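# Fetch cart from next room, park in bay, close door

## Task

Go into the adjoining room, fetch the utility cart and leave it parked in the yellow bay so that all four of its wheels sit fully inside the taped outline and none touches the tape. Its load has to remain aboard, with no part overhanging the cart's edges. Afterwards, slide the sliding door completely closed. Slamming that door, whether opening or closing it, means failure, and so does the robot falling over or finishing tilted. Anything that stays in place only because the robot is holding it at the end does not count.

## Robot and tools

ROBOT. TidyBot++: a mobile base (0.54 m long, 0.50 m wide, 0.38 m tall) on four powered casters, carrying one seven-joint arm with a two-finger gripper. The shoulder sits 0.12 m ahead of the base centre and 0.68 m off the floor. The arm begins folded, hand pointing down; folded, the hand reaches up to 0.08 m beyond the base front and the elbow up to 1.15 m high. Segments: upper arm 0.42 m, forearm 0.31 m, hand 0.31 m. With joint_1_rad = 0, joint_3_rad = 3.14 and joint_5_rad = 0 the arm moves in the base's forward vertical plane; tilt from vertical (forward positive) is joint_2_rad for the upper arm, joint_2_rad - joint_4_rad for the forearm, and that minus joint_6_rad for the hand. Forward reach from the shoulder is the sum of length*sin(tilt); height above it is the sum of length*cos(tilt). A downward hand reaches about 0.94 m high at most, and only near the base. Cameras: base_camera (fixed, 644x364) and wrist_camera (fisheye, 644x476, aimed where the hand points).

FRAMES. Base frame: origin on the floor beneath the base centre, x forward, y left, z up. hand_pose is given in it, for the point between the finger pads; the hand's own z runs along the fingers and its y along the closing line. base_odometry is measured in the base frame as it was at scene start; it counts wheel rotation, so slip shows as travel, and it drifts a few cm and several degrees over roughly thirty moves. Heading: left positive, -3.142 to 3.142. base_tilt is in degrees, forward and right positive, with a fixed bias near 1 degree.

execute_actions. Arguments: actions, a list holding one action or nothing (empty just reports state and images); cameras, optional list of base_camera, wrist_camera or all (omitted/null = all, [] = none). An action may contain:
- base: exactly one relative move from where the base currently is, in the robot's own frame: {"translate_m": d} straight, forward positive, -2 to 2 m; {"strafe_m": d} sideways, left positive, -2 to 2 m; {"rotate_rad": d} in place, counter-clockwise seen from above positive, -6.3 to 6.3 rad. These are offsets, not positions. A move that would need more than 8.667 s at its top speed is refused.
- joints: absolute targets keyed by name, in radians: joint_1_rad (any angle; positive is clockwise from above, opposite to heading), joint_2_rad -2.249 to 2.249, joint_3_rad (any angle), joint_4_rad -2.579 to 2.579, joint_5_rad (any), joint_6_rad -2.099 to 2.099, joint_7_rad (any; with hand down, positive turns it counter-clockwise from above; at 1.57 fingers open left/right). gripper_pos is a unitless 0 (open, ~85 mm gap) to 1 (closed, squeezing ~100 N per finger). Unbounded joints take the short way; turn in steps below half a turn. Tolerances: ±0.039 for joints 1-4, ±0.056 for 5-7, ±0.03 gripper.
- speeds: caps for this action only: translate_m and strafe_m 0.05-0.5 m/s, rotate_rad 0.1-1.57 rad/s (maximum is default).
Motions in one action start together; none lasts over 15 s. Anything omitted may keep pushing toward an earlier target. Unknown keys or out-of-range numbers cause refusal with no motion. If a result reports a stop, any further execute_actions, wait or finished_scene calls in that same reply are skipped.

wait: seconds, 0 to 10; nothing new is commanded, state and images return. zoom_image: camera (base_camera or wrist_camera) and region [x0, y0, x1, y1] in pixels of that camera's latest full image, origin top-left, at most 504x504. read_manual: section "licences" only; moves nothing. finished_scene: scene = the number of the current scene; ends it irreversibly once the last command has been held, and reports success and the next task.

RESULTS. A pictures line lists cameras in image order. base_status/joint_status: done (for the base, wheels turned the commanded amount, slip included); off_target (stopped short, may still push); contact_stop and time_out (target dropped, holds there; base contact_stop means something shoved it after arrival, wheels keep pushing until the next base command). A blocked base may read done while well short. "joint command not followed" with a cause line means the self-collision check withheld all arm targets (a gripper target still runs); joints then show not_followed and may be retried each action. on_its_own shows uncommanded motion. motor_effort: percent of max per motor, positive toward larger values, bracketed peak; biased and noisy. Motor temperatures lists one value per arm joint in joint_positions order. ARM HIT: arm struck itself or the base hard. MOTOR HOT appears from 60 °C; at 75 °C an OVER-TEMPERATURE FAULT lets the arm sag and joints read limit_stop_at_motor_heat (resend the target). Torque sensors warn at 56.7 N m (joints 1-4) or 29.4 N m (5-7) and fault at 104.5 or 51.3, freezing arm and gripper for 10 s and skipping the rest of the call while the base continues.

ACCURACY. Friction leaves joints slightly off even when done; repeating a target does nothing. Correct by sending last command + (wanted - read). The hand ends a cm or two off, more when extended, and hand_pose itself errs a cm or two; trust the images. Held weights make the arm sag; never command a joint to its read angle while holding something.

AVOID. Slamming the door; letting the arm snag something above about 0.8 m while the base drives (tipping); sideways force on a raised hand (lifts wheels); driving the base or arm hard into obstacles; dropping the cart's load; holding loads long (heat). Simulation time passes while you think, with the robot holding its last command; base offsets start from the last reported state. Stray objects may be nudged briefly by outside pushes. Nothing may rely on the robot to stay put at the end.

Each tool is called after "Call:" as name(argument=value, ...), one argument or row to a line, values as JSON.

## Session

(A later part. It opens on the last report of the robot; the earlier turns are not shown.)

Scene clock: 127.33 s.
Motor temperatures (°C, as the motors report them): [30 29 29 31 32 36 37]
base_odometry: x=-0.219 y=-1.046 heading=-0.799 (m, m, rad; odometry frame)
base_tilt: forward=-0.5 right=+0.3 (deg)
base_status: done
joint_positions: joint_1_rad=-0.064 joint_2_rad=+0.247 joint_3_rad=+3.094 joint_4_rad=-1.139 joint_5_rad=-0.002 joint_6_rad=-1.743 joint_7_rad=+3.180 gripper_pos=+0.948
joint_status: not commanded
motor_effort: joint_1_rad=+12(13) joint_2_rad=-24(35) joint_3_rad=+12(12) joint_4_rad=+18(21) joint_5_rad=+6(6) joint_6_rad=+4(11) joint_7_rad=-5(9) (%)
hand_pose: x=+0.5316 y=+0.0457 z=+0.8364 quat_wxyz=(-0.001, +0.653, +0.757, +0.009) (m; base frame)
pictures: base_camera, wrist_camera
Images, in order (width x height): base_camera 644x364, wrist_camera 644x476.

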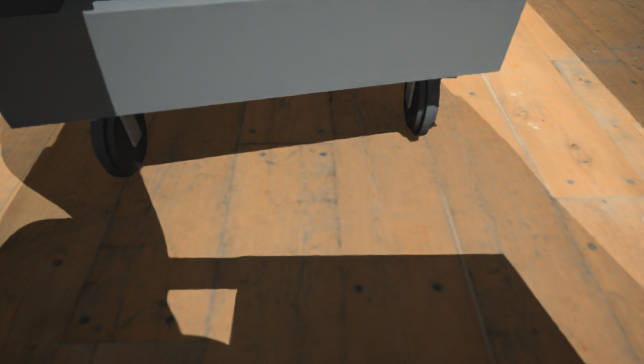

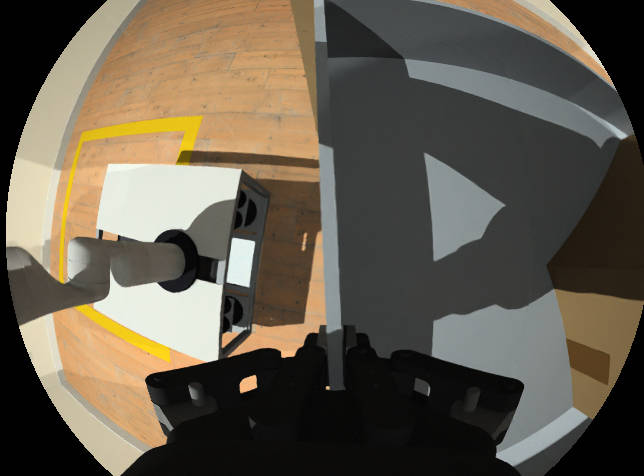

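Wobbly; smaller steps.

Call:
execute_actions(
  actions=[
    {"base":{"translate_m":-0.4},"speeds":{"translate_m":0.12},"joints":{"joint_7_rad":3.1,"joint_1_rad":0.0}},
  ],
  cameras=["base_camera"],
)

Call:
execute_actions(
  actions=[
    {"base":{"translate_m":-0.4},"speeds":{"translate_m":0.12},"joints":{"joint_7_rad":3.14}},
  ],
)

Scene clock: 135.60 s.
Motor temperatures (°C, as the motors report them): [30 29 29 31 32 36 37]
base_odometry: x=-0.498 y=-0.759 heading=-0.799 (m, m, rad; odometry frame)
base_tilt: forward=-0.6 right=+0.4 (deg)
base_status: done
joint_positions: joint_1_rad=-0.051 joint_2_rad=+0.249 joint_3_rad=+3.103 joint_4_rad=-1.136 joint_5_rad=-0.002 joint_6_rad=-1.741 joint_7_rad=+3.126 gripper_pos=+0.948
joint_status: joint_1_rad off_target (ended at -0.051, target +0.000); the others done
motor_effort: joint_1_rad=+6(13) joint_2_rad=-25(34) joint_3_rad=+5(12) joint_4_rad=+17(18) joint_5_rad=+1(6) joint_6_rad=+4(9) joint_7_rad=+1(5) (%)
hand_pose: x=+0.5342 y=+0.0373 z=+0.8364 quat_wxyz=(+0.001, +0.681, +0.732, +0.009) (m; base frame)
pictures: base_camera
Images, in order (width x height): base_camera 644x364.

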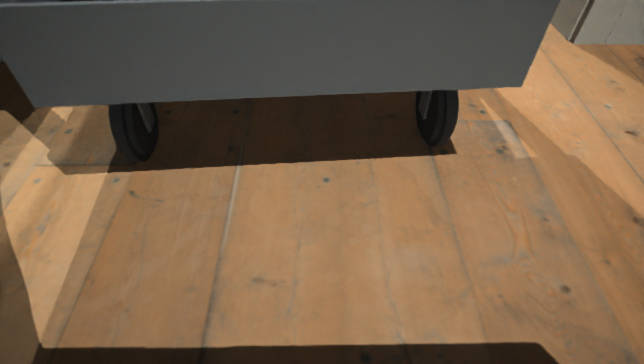

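Scene clock: 139.57 s.
Motor temperatures (°C, as the motors report them): [30 29 29 31 32 36 37]
base_odometry: x=-0.777 y=-0.472 heading=-0.799 (m, m, rad; odometry frame)
base_tilt: forward=-0.6 right=+0.3 (deg)
base_status: done
joint_positions: joint_1_rad=-0.020 joint_2_rad=+0.249 joint_3_rad=+3.130 joint_4_rad=-1.136 joint_5_rad=-0.002 joint_6_rad=-1.742 joint_7_rad=+3.126 gripper_pos=+0.948
joint_status: all done
motor_effort: joint_1_rad=+0(6) joint_2_rad=-25(34) joint_3_rad=+0(5) joint_4_rad=+17(18) joint_5_rad=+0(2) joint_6_rad=+3(9) joint_7_rad=+5(5) (%)
hand_pose: x=+0.5357 y=+0.0146 z=+0.8364 quat_wxyz=(+0.003, +0.701, +0.713, +0.007) (m; base frame)
pictures: base_camera, wrist_camera
Images, in order (width x height): base_camera 644x364, wrist_camera 644x476.

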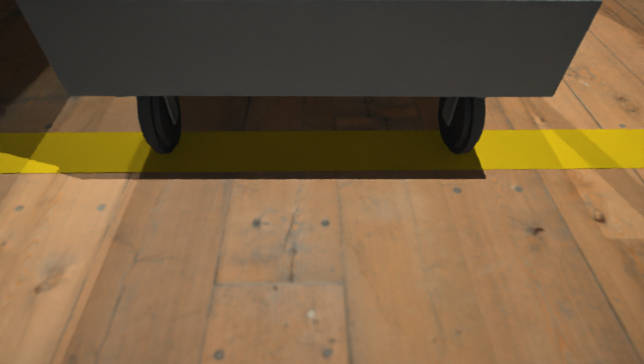

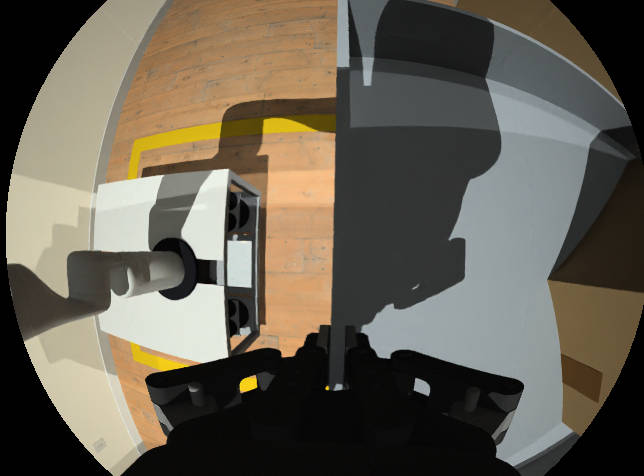

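Call:
execute_actions(
  actions=[
    {"base":{"translate_m":-0.28},"speeds":{"translate_m":0.12}},
  ],
  cameras=["wrist_camera"],
)

Call:
execute_actions(
  actions=[
    {"base":{"strafe_m":0.82},"speeds":{"strafe_m":0.15}},
  ],
  cameras=["base_camera"],
)

Call:
execute_actions(
  actions=[
    {"base":{"rotate_rad":-1.18},"speeds":{"rotate_rad":0.2}},
  ],
)

Scene clock: 146.57 s.
Motor temperatures (°C, as the motors report them): [30 29 29 31 32 36 37]
base_odometry: x=-0.972 y=-0.271 heading=-0.799 (m, m, rad; odometry frame)
base_tilt: forward=-0.6 right=+0.3 (deg)
base_status: done
joint_positions: joint_1_rad=-0.003 joint_2_rad=+0.249 joint_3_rad=+3.145 joint_4_rad=-1.136 joint_5_rad=-0.002 joint_6_rad=-1.742 joint_7_rad=+3.126 gripper_pos=+0.948
joint_status: not commanded
motor_effort: joint_1_rad=-4(4) joint_2_rad=-25(34) joint_3_rad=-3(3) joint_4_rad=+17(18) joint_5_rad=-1(2) joint_6_rad=+3(9) joint_7_rad=+6(6) (%)
hand_pose: x=+0.5365 y=+0.0020 z=+0.8365 quat_wxyz=(+0.005, +0.713, +0.702, +0.006) (m; base frame)
pictures: wrist_camera
Images, in order (width x height): wrist_camera 644x476.

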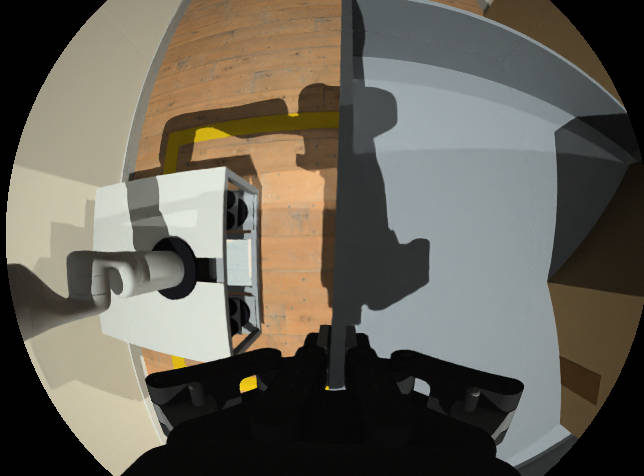

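Scene clock: 152.77 s.
Motor temperatures (°C, as the motors report them): [30 29 29 31 32 36 37]
base_odometry: x=-0.385 y=+0.301 heading=-0.799 (m, m, rad; odometry frame)
base_tilt: forward=-0.7 right=+0.3 (deg)
base_status: done
joint_positions: joint_1_rad=+0.022 joint_2_rad=+0.247 joint_3_rad=+3.154 joint_4_rad=-1.137 joint_5_rad=+0.004 joint_6_rad=-1.744 joint_7_rad=+3.112 gripper_pos=+0.948
joint_status: not commanded
motor_effort: joint_1_rad=-1(15) joint_2_rad=-27(28) joint_3_rad=+0(13) joint_4_rad=+17(20) joint_5_rad=+1(8) joint_6_rad=+1(5) joint_7_rad=+3(12) (%)
hand_pose: x=+0.5349 y=-0.0134 z=+0.8366 quat_wxyz=(+0.007, +0.729, +0.684, +0.002) (m; base frame)
pictures: base_camera
Images, in order (width x height): base_camera 644x364.

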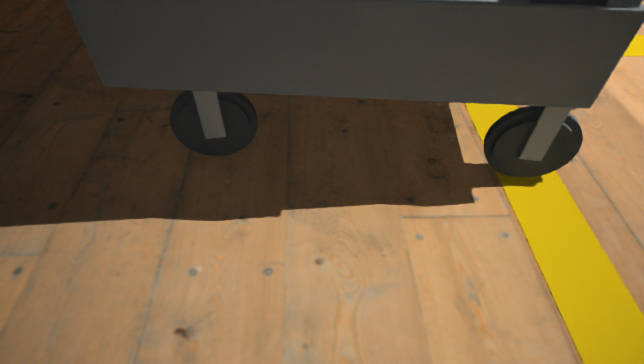

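Scene clock: 159.50 s.
Motor temperatures (°C, as the motors report them): [30 29 29 31 32 36 37]
base_odometry: x=-0.385 y=+0.301 heading=-1.978 (m, m, rad; odometry frame)
base_tilt: forward=-0.7 right=+0.3 (deg)
base_status: done
joint_positions: joint_1_rad=-0.014 joint_2_rad=+0.251 joint_3_rad=+3.134 joint_4_rad=-1.133 joint_5_rad=-0.010 joint_6_rad=-1.744 joint_7_rad=+3.176 gripper_pos=+0.948
joint_status: not commanded
motor_effort: joint_1_rad=+0(19) joint_2_rad=-28(31) joint_3_rad=+0(18) joint_4_rad=+14(20) joint_5_rad=-5(7) joint_6_rad=-3(8) joint_7_rad=-1(13) (%)
hand_pose: x=+0.5364 y=+0.0130 z=+0.8365 quat_wxyz=(+0.001, +0.686, +0.727, +0.009) (m; base frame)
pictures: base_camera, wrist_camera
Images, in order (width x height): base_camera 644x364, wrist_camera 644x476.

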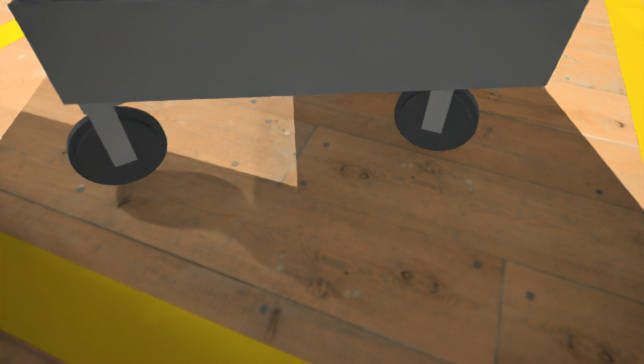

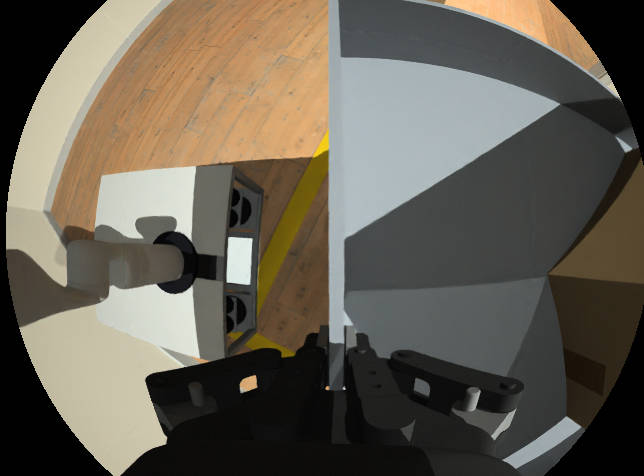

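Call:
execute_actions(
  actions=[
    {"base":{"rotate_rad":-0.08},"speeds":{"rotate_rad":0.15}},
  ],
  cameras=[],
)

Call:
execute_actions(
  actions=[
    {"joints":{"gripper_pos":0.3}},
  ],
  cameras=[],
)

Call:
execute_actions(
  actions=[
    {"joints":{"joint_2_rad":0.31,"joint_4_rad":-0.75,"joint_6_rad":-2.09}},
  ],
  cameras=[],
)

Call:
execute_actions(
  actions=[
    {"base":{"translate_m":-0.2},"joints":{"joint_2_rad":-0.317,"joint_4_rad":-1.6}},
  ],
  cameras=[],
)

Call:
execute_actions(
  actions=[
    {"base":{"strafe_m":0.9},"joints":{"joint_4_rad":-2.528,"joint_6_rad":0.0,"joint_7_rad":1.57,"joint_1_rad":0.6,"gripper_pos":1}},
  ],
)

Scene clock: 166.83 s.
Motor temperatures (°C, as the motors report them): [30 29 29 31 32 36 37]
base_odometry: x=-0.385 y=+0.301 heading=-2.055 (m, m, rad; odometry frame)
base_tilt: forward=-0.6 right=+0.4 (deg)
base_status: done
joint_positions: joint_1_rad=-0.037 joint_2_rad=+0.251 joint_3_rad=+3.112 joint_4_rad=-1.134 joint_5_rad=-0.010 joint_6_rad=-1.744 joint_7_rad=+3.176 gripper_pos=+0.948
joint_status: not commanded
motor_effort: joint_1_rad=+5(12) joint_2_rad=-25(29) joint_3_rad=+4(11) joint_4_rad=+15(18) joint_5_rad=-2(5) joint_6_rad=+1(3) joint_7_rad=-3(4) (%)
hand_pose: x=+0.5349 y=+0.0308 z=+0.8364 quat_wxyz=(-0.002, +0.670, +0.742, +0.011) (m; base frame)
pictures: none
No camera images: the call's "cameras" was empty. Leave "cameras" out to get every camera's image.

Scene clock: 167.77 s.
Motor temperatures (°C, as the motors report them): [30 29 29 31 32 36 37]
base_odometry: x=-0.385 y=+0.301 heading=-2.056 (m, m, rad; odometry frame)
base_tilt: forward=-0.7 right=+0.3 (deg)
base_status: not commanded
joint_positions: joint_1_rad=-0.013 joint_2_rad=+0.251 joint_3_rad=+3.133 joint_4_rad=-1.134 joint_5_rad=-0.010 joint_6_rad=-1.744 joint_7_rad=+3.162 gripper_pos=+0.300
joint_status: all done
motor_effort: joint_1_rad=+0(4) joint_2_rad=-25(27) joint_3_rad=+1(5) joint_4_rad=+16(17) joint_5_rad=+0(2) joint_6_rad=-1(0) joint_7_rad=+2(3) (%)
hand_pose: x=+0.5361 y=+0.0132 z=+0.8363 quat_wxyz=(+0.000, +0.691, +0.722, +0.009) (m; base frame)
pictures: none
No camera images: the call's "cameras" was empty. Leave "cameras" out to get every camera's image.

Scene clock: 169.30 s.
Motor temperatures (°C, as the motors report them): [30 29 29 31 32 36 37]
base_odometry: x=-0.385 y=+0.301 heading=-2.056 (m, m, rad; odometry frame)
base_tilt: forward=-0.7 right=+0.2 (deg)
base_status: not commanded
joint_positions: joint_1_rad=-0.013 joint_2_rad=+0.290 joint_3_rad=+3.133 joint_4_rad=-0.759 joint_5_rad=-0.010 joint_6_rad=-2.052 joint_7_rad=+3.162 gripper_pos=+0.300
joint_status: all done
motor_effort: joint_1_rad=+0(0) joint_2_rad=-25(26) joint_3_rad=+1(1) joint_4_rad=+14(17) joint_5_rad=-1(1) joint_6_rad=-1(0) joint_7_rad=+1(2) (%)
hand_pose: x=+0.5242 y=+0.0123 z=+0.9310 quat_wxyz=(+0.011, +0.690, +0.723, +0.019) (m; base frame)
pictures: none
No camera images: the call's "cameras" was empty. Leave "cameras" out to get every camera's image.

Scene clock: 171.43 s.
Motor temperatures (°C, as the motors report them): [30 29 29 31 32 36 37]
base_odometry: x=-0.291 y=+0.478 heading=-2.057 (m, m, rad; odometry frame)
base_tilt: forward=-0.7 right=+0.3 (deg)
base_status: done
joint_positions: joint_1_rad=-0.013 joint_2_rad=-0.301 joint_3_rad=+3.133 joint_4_rad=-1.591 joint_5_rad=-0.010 joint_6_rad=-2.056 joint_7_rad=+3.162 gripper_pos=+0.300
joint_status: all done
motor_effort: joint_1_rad=+0(1) joint_2_rad=-4(29) joint_3_rad=+2(0) joint_4_rad=+14(15) joint_5_rad=-1(1) joint_6_rad=-4(3) joint_7_rad=+2(1) (%)
hand_pose: x=+0.2329 y=+0.0072 z=+0.8660 quat_wxyz=(-0.074, +0.687, +0.719, -0.069) (m; base frame)
pictures: none
No camera images: the call's "cameras" was empty. Leave "cameras" out to get every camera's image.

Scene clock: 174.60 s.
Motor temperatures (°C, as the motors report them): [30 29 29 31 32 36 37]
base_odometry: x=+0.505 y=+0.058 heading=-2.057 (m, m, rad; odometry frame)
base_tilt: forward=-0.7 right=+0.3 (deg)
base_status: done
joint_positions: joint_1_rad=+0.579 joint_2_rad=-0.304 joint_3_rad=+3.134 joint_4_rad=-2.521 joint_5_rad=-0.010 joint_6_rad=-0.037 joint_7_rad=+1.589 gripper_pos=+0.999
joint_status: all done
motor_effort: joint_1_rad=+0(1) joint_2_rad=-7(8) joint_3_rad=+1(1) joint_4_rad=+17(18) joint_5_rad=+0(1) joint_6_rad=+6(7) joint_7_rad=+2(2) (%)
hand_pose: x=+0.4280 y=-0.1970 z=+0.6975 quat_wxyz=(+0.124, +0.868, -0.251, +0.411) (m; base frame)
pictures: base_camera, wrist_camera
Images, in order (width x height): base_camera 644x364, wrist_camera 644x476.

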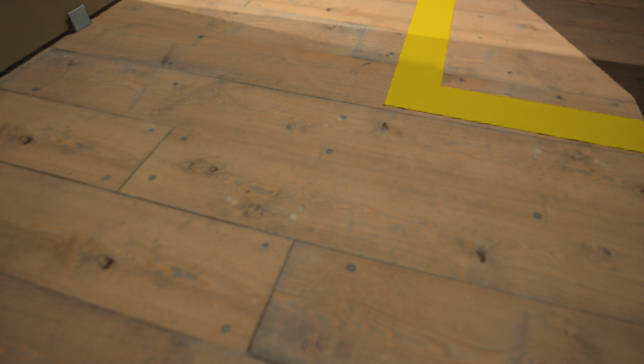

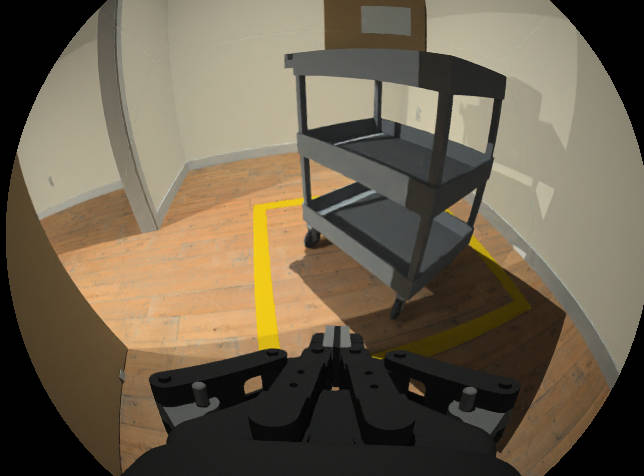

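Call:
execute_actions(
  actions=[
    {"base":{"rotate_rad":1.258},"joints":{"joint_6_rad":0.67,"joint_1_rad":-0.02}},
  ],
  cameras=[],
)

Call:
execute_actions(
  actions=[
    {"base":{"strafe_m":0.27}},
  ],
  cameras=["base_camera"],
)

Scene clock: 180.23 s.
Motor temperatures (°C, as the motors report them): [30 29 29 31 32 36 37]
base_odometry: x=+0.505 y=+0.058 heading=-0.799 (m, m, rad; odometry frame)
base_tilt: forward=-0.6 right=+0.3 (deg)
base_status: done
joint_positions: joint_1_rad=-0.006 joint_2_rad=-0.304 joint_3_rad=+3.133 joint_4_rad=-2.521 joint_5_rad=-0.010 joint_6_rad=+0.633 joint_7_rad=+1.589 gripper_pos=+0.999
joint_status: all done
motor_effort: joint_1_rad=+0(1) joint_2_rad=-8(9) joint_3_rad=+2(3) joint_4_rad=+18(18) joint_5_rad=+0(0) joint_6_rad=+8(9) joint_7_rad=+2(2) (%)
hand_pose: x=+0.5552 y=+0.0060 z=+0.8898 quat_wxyz=(+0.002, +0.712, +0.007, +0.702) (m; base frame)
pictures: none
No camera images: the call's "cameras" was empty. Leave "cameras" out to get every camera's image.

Scene clock: 182.07 s.
Motor temperatures (°C, as the motors report them): [30 29 29 31 32 36 37]
base_odometry: x=+0.698 y=+0.246 heading=-0.799 (m, m, rad; odometry frame)
base_tilt: forward=-0.6 right=+0.3 (deg)
base_status: done
joint_positions: joint_1_rad=-0.006 joint_2_rad=-0.304 joint_3_rad=+3.134 joint_4_rad=-2.521 joint_5_rad=-0.010 joint_6_rad=+0.633 joint_7_rad=+1.589 gripper_pos=+0.999
joint_status: not commanded
motor_effort: joint_1_rad=+0(1) joint_2_rad=-8(9) joint_3_rad=+2(3) joint_4_rad=+18(18) joint_5_rad=+0(0) joint_6_rad=+7(8) joint_7_rad=+1(2) (%)
hand_pose: x=+0.5553 y=+0.0057 z=+0.8898 quat_wxyz=(+0.002, +0.712, +0.007, +0.702) (m; base frame)
pictures: base_camera
Images, in order (width x height): base_camera 644x364.

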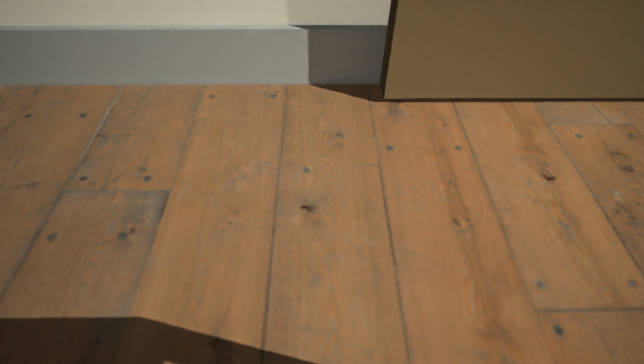

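Call:
execute_actions(
  actions=[
    {"base":{"translate_m":0.165},"speeds":{"translate_m":0.15}},
  ],
)

Call:
execute_actions(
  actions=[
    {"base":{"strafe_m":-0.4},"speeds":{"strafe_m":0.08}},
  ],
)

Scene clock: 186.43 s.
Motor temperatures (°C, as the motors report them): [30 29 29 31 32 36 37]
base_odometry: x=+0.814 y=+0.128 heading=-0.798 (m, m, rad; odometry frame)
base_tilt: forward=-0.6 right=+0.3 (deg)
base_status: done
joint_positions: joint_1_rad=-0.006 joint_2_rad=-0.307 joint_3_rad=+3.134 joint_4_rad=-2.521 joint_5_rad=-0.010 joint_6_rad=+0.633 joint_7_rad=+1.589 gripper_pos=+0.999
joint_status: not commanded
motor_effort: joint_1_rad=+0(0) joint_2_rad=-8(11) joint_3_rad=+2(2) joint_4_rad=+18(19) joint_5_rad=+0(0) joint_6_rad=+7(8) joint_7_rad=+2(2) (%)
hand_pose: x=+0.5545 y=+0.0057 z=+0.8909 quat_wxyz=(+0.002, +0.711, +0.007, +0.703) (m; base frame)
pictures: base_camera, wrist_camera
Images, in order (width x height): base_camera 644x364, wrist_camera 644x476.

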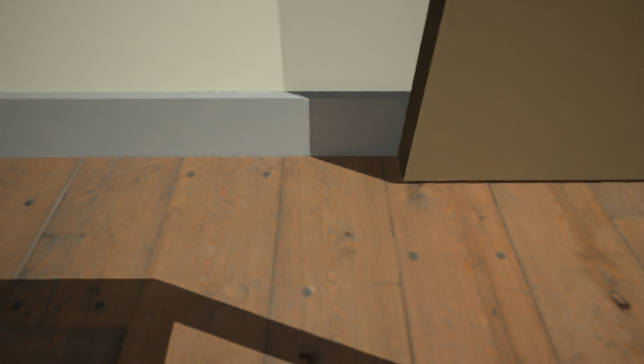

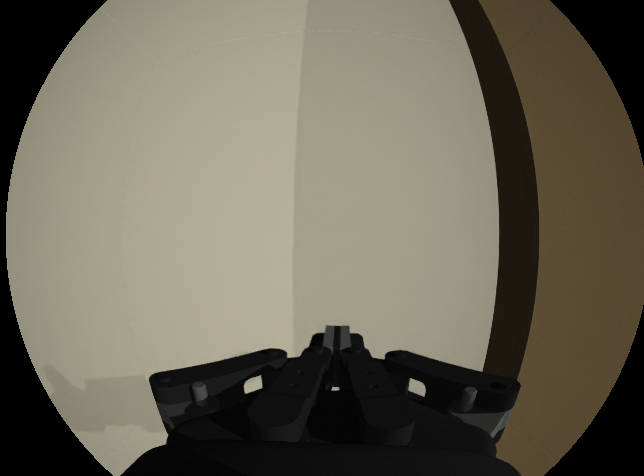

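Scene clock: 192.30 s.
Motor temperatures (°C, as the motors report them): [30 29 29 31 32 36 37]
base_odometry: x=+0.528 y=-0.151 heading=-0.798 (m, m, rad; odometry frame)
base_tilt: forward=-0.7 right=+0.1 (deg)
base_status: done
joint_positions: joint_1_rad=-0.088 joint_2_rad=-0.312 joint_3_rad=+3.071 joint_4_rad=-2.526 joint_5_rad=+0.046 joint_6_rad=+0.637 joint_7_rad=+1.589 gripper_pos=+0.999
joint_status: not commanded
motor_effort: joint_1_rad=+10(20) joint_2_rad=-6(9) joint_3_rad=+13(25) joint_4_rad=+20(21) joint_5_rad=-7(14) joint_6_rad=+7(8) joint_7_rad=+2(2) (%)
hand_pose: x=+0.5445 y=+0.0811 z=+0.8907 quat_wxyz=(-0.037, +0.704, +0.092, +0.703) (m; base frame)
pictures: base_camera, wrist_camera
Images, in order (width x height): base_camera 644x364, wrist_camera 644x476.

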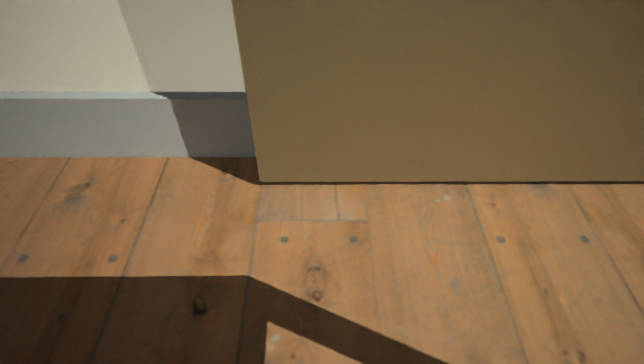

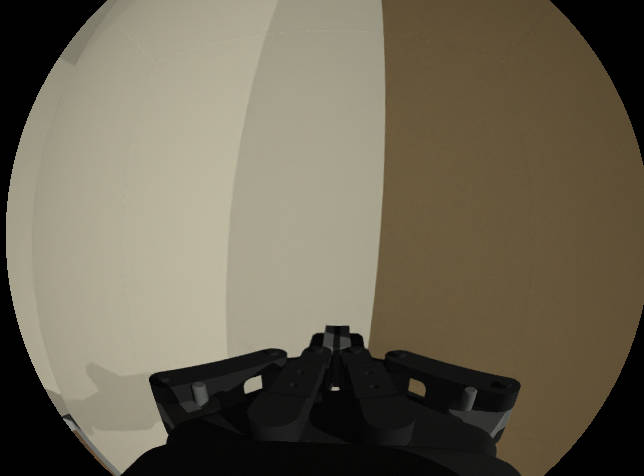

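Call:
execute_actions(
  actions=[
    {"base":{"strafe_m":-0.57},"speeds":{"strafe_m":0.1}},
  ],
  cameras=["base_camera"],
)

Scene clock: 202.43 s.
Motor temperatures (°C, as the motors report them): [30 29 29 31 32 36 37]
base_odometry: x=+0.120 y=-0.549 heading=-0.798 (m, m, rad; odometry frame)
base_tilt: forward=-0.7 right=+0.4 (deg)
base_status: done
joint_positions: joint_1_rad=-0.085 joint_2_rad=-0.316 joint_3_rad=+3.075 joint_4_rad=-2.529 joint_5_rad=+0.059 joint_6_rad=+0.641 joint_7_rad=+1.589 gripper_pos=+0.999
joint_status: not commanded
motor_effort: joint_1_rad=+9(23) joint_2_rad=-6(10) joint_3_rad=+12(28) joint_4_rad=+19(21) joint_5_rad=-6(16) joint_6_rad=+8(8) joint_7_rad=+2(2) (%)
hand_pose: x=+0.5433 y=+0.0802 z=+0.8922 quat_wxyz=(-0.034, +0.702, +0.095, +0.705) (m; base frame)
pictures: base_camera
Images, in order (width x height): base_camera 644x364.

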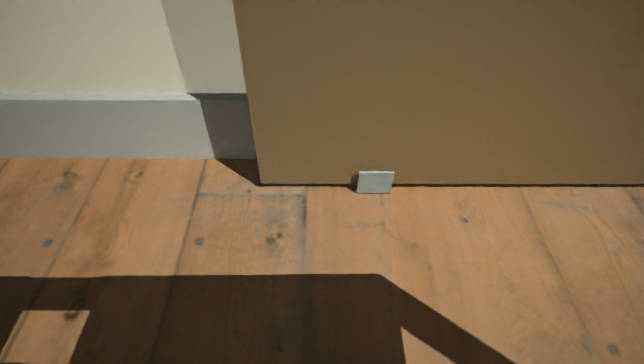

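Call:
execute_actions(
  actions=[
    {"base":{"strafe_m":-0.14},"speeds":{"strafe_m":0.05}},
  ],
  cameras=["base_camera"],
)

Call:
execute_actions(
  actions=[
    {"base":{"strafe_m":0.18},"speeds":{"strafe_m":0.15}},
  ],
  cameras=["base_camera"],
)

Scene clock: 208.57 s.
Motor temperatures (°C, as the motors report them): [30 29 29 31 32 36 37]
base_odometry: x=+0.020 y=-0.647 heading=-0.798 (m, m, rad; odometry frame)
base_tilt: forward=-0.7 right=+0.3 (deg)
base_status: done
joint_positions: joint_1_rad=-0.108 joint_2_rad=-0.314 joint_3_rad=+3.029 joint_4_rad=-2.525 joint_5_rad=+0.060 joint_6_rad=+0.641 joint_7_rad=+1.589 gripper_pos=+0.999
joint_status: not commanded
motor_effort: joint_1_rad=+18(23) joint_2_rad=-8(11) joint_3_rad=+23(29) joint_4_rad=+18(21) joint_5_rad=-13(16) joint_6_rad=+7(8) joint_7_rad=+2(2) (%)
hand_pose: x=+0.5373 y=+0.1117 z=+0.8928 quat_wxyz=(-0.053, +0.697, +0.124, +0.704) (m; base frame)
pictures: base_camera
Images, in order (width x height): base_camera 644x364.

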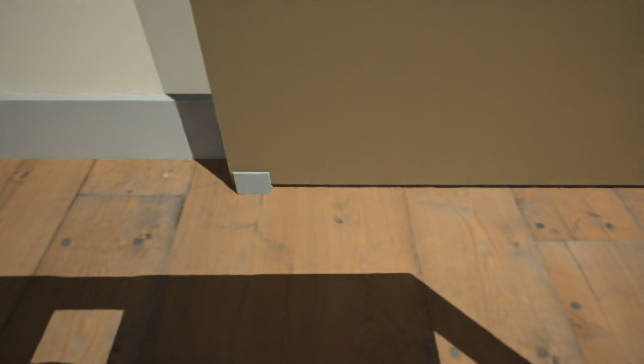

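Scene clock: 210.43 s.
Motor temperatures (°C, as the motors report them): [30 29 29 31 32 36 37]
base_odometry: x=+0.149 y=-0.521 heading=-0.797 (m, m, rad; odometry frame)
base_tilt: forward=-0.7 right=+0.2 (deg)
base_status: done
joint_positions: joint_1_rad=-0.032 joint_2_rad=-0.320 joint_3_rad=+3.136 joint_4_rad=-2.530 joint_5_rad=+0.040 joint_6_rad=+0.642 joint_7_rad=+1.589 gripper_pos=+0.999
joint_status: not commanded
motor_effort: joint_1_rad=+0(19) joint_2_rad=-7(8) joint_3_rad=+2(24) joint_4_rad=+18(21) joint_5_rad=+0(13) joint_6_rad=+7(9) joint_7_rad=+2(2) (%)
hand_pose: x=+0.5495 y=+0.0251 z=+0.8946 quat_wxyz=(-0.003, +0.705, +0.040, +0.708) (m; base frame)
pictures: base_camera
Images, in order (width x height): base_camera 644x364.

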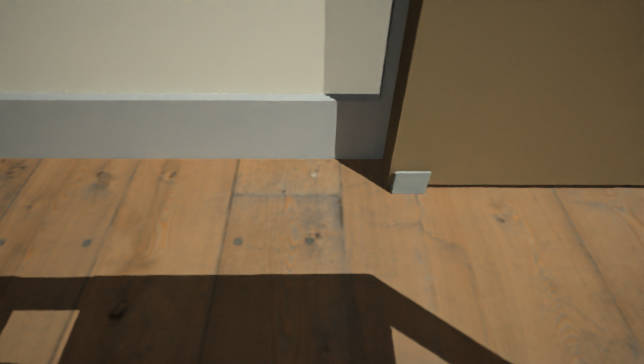

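Call:
finished_scene(
  scene=2,
)

The scene is finished: the task was done.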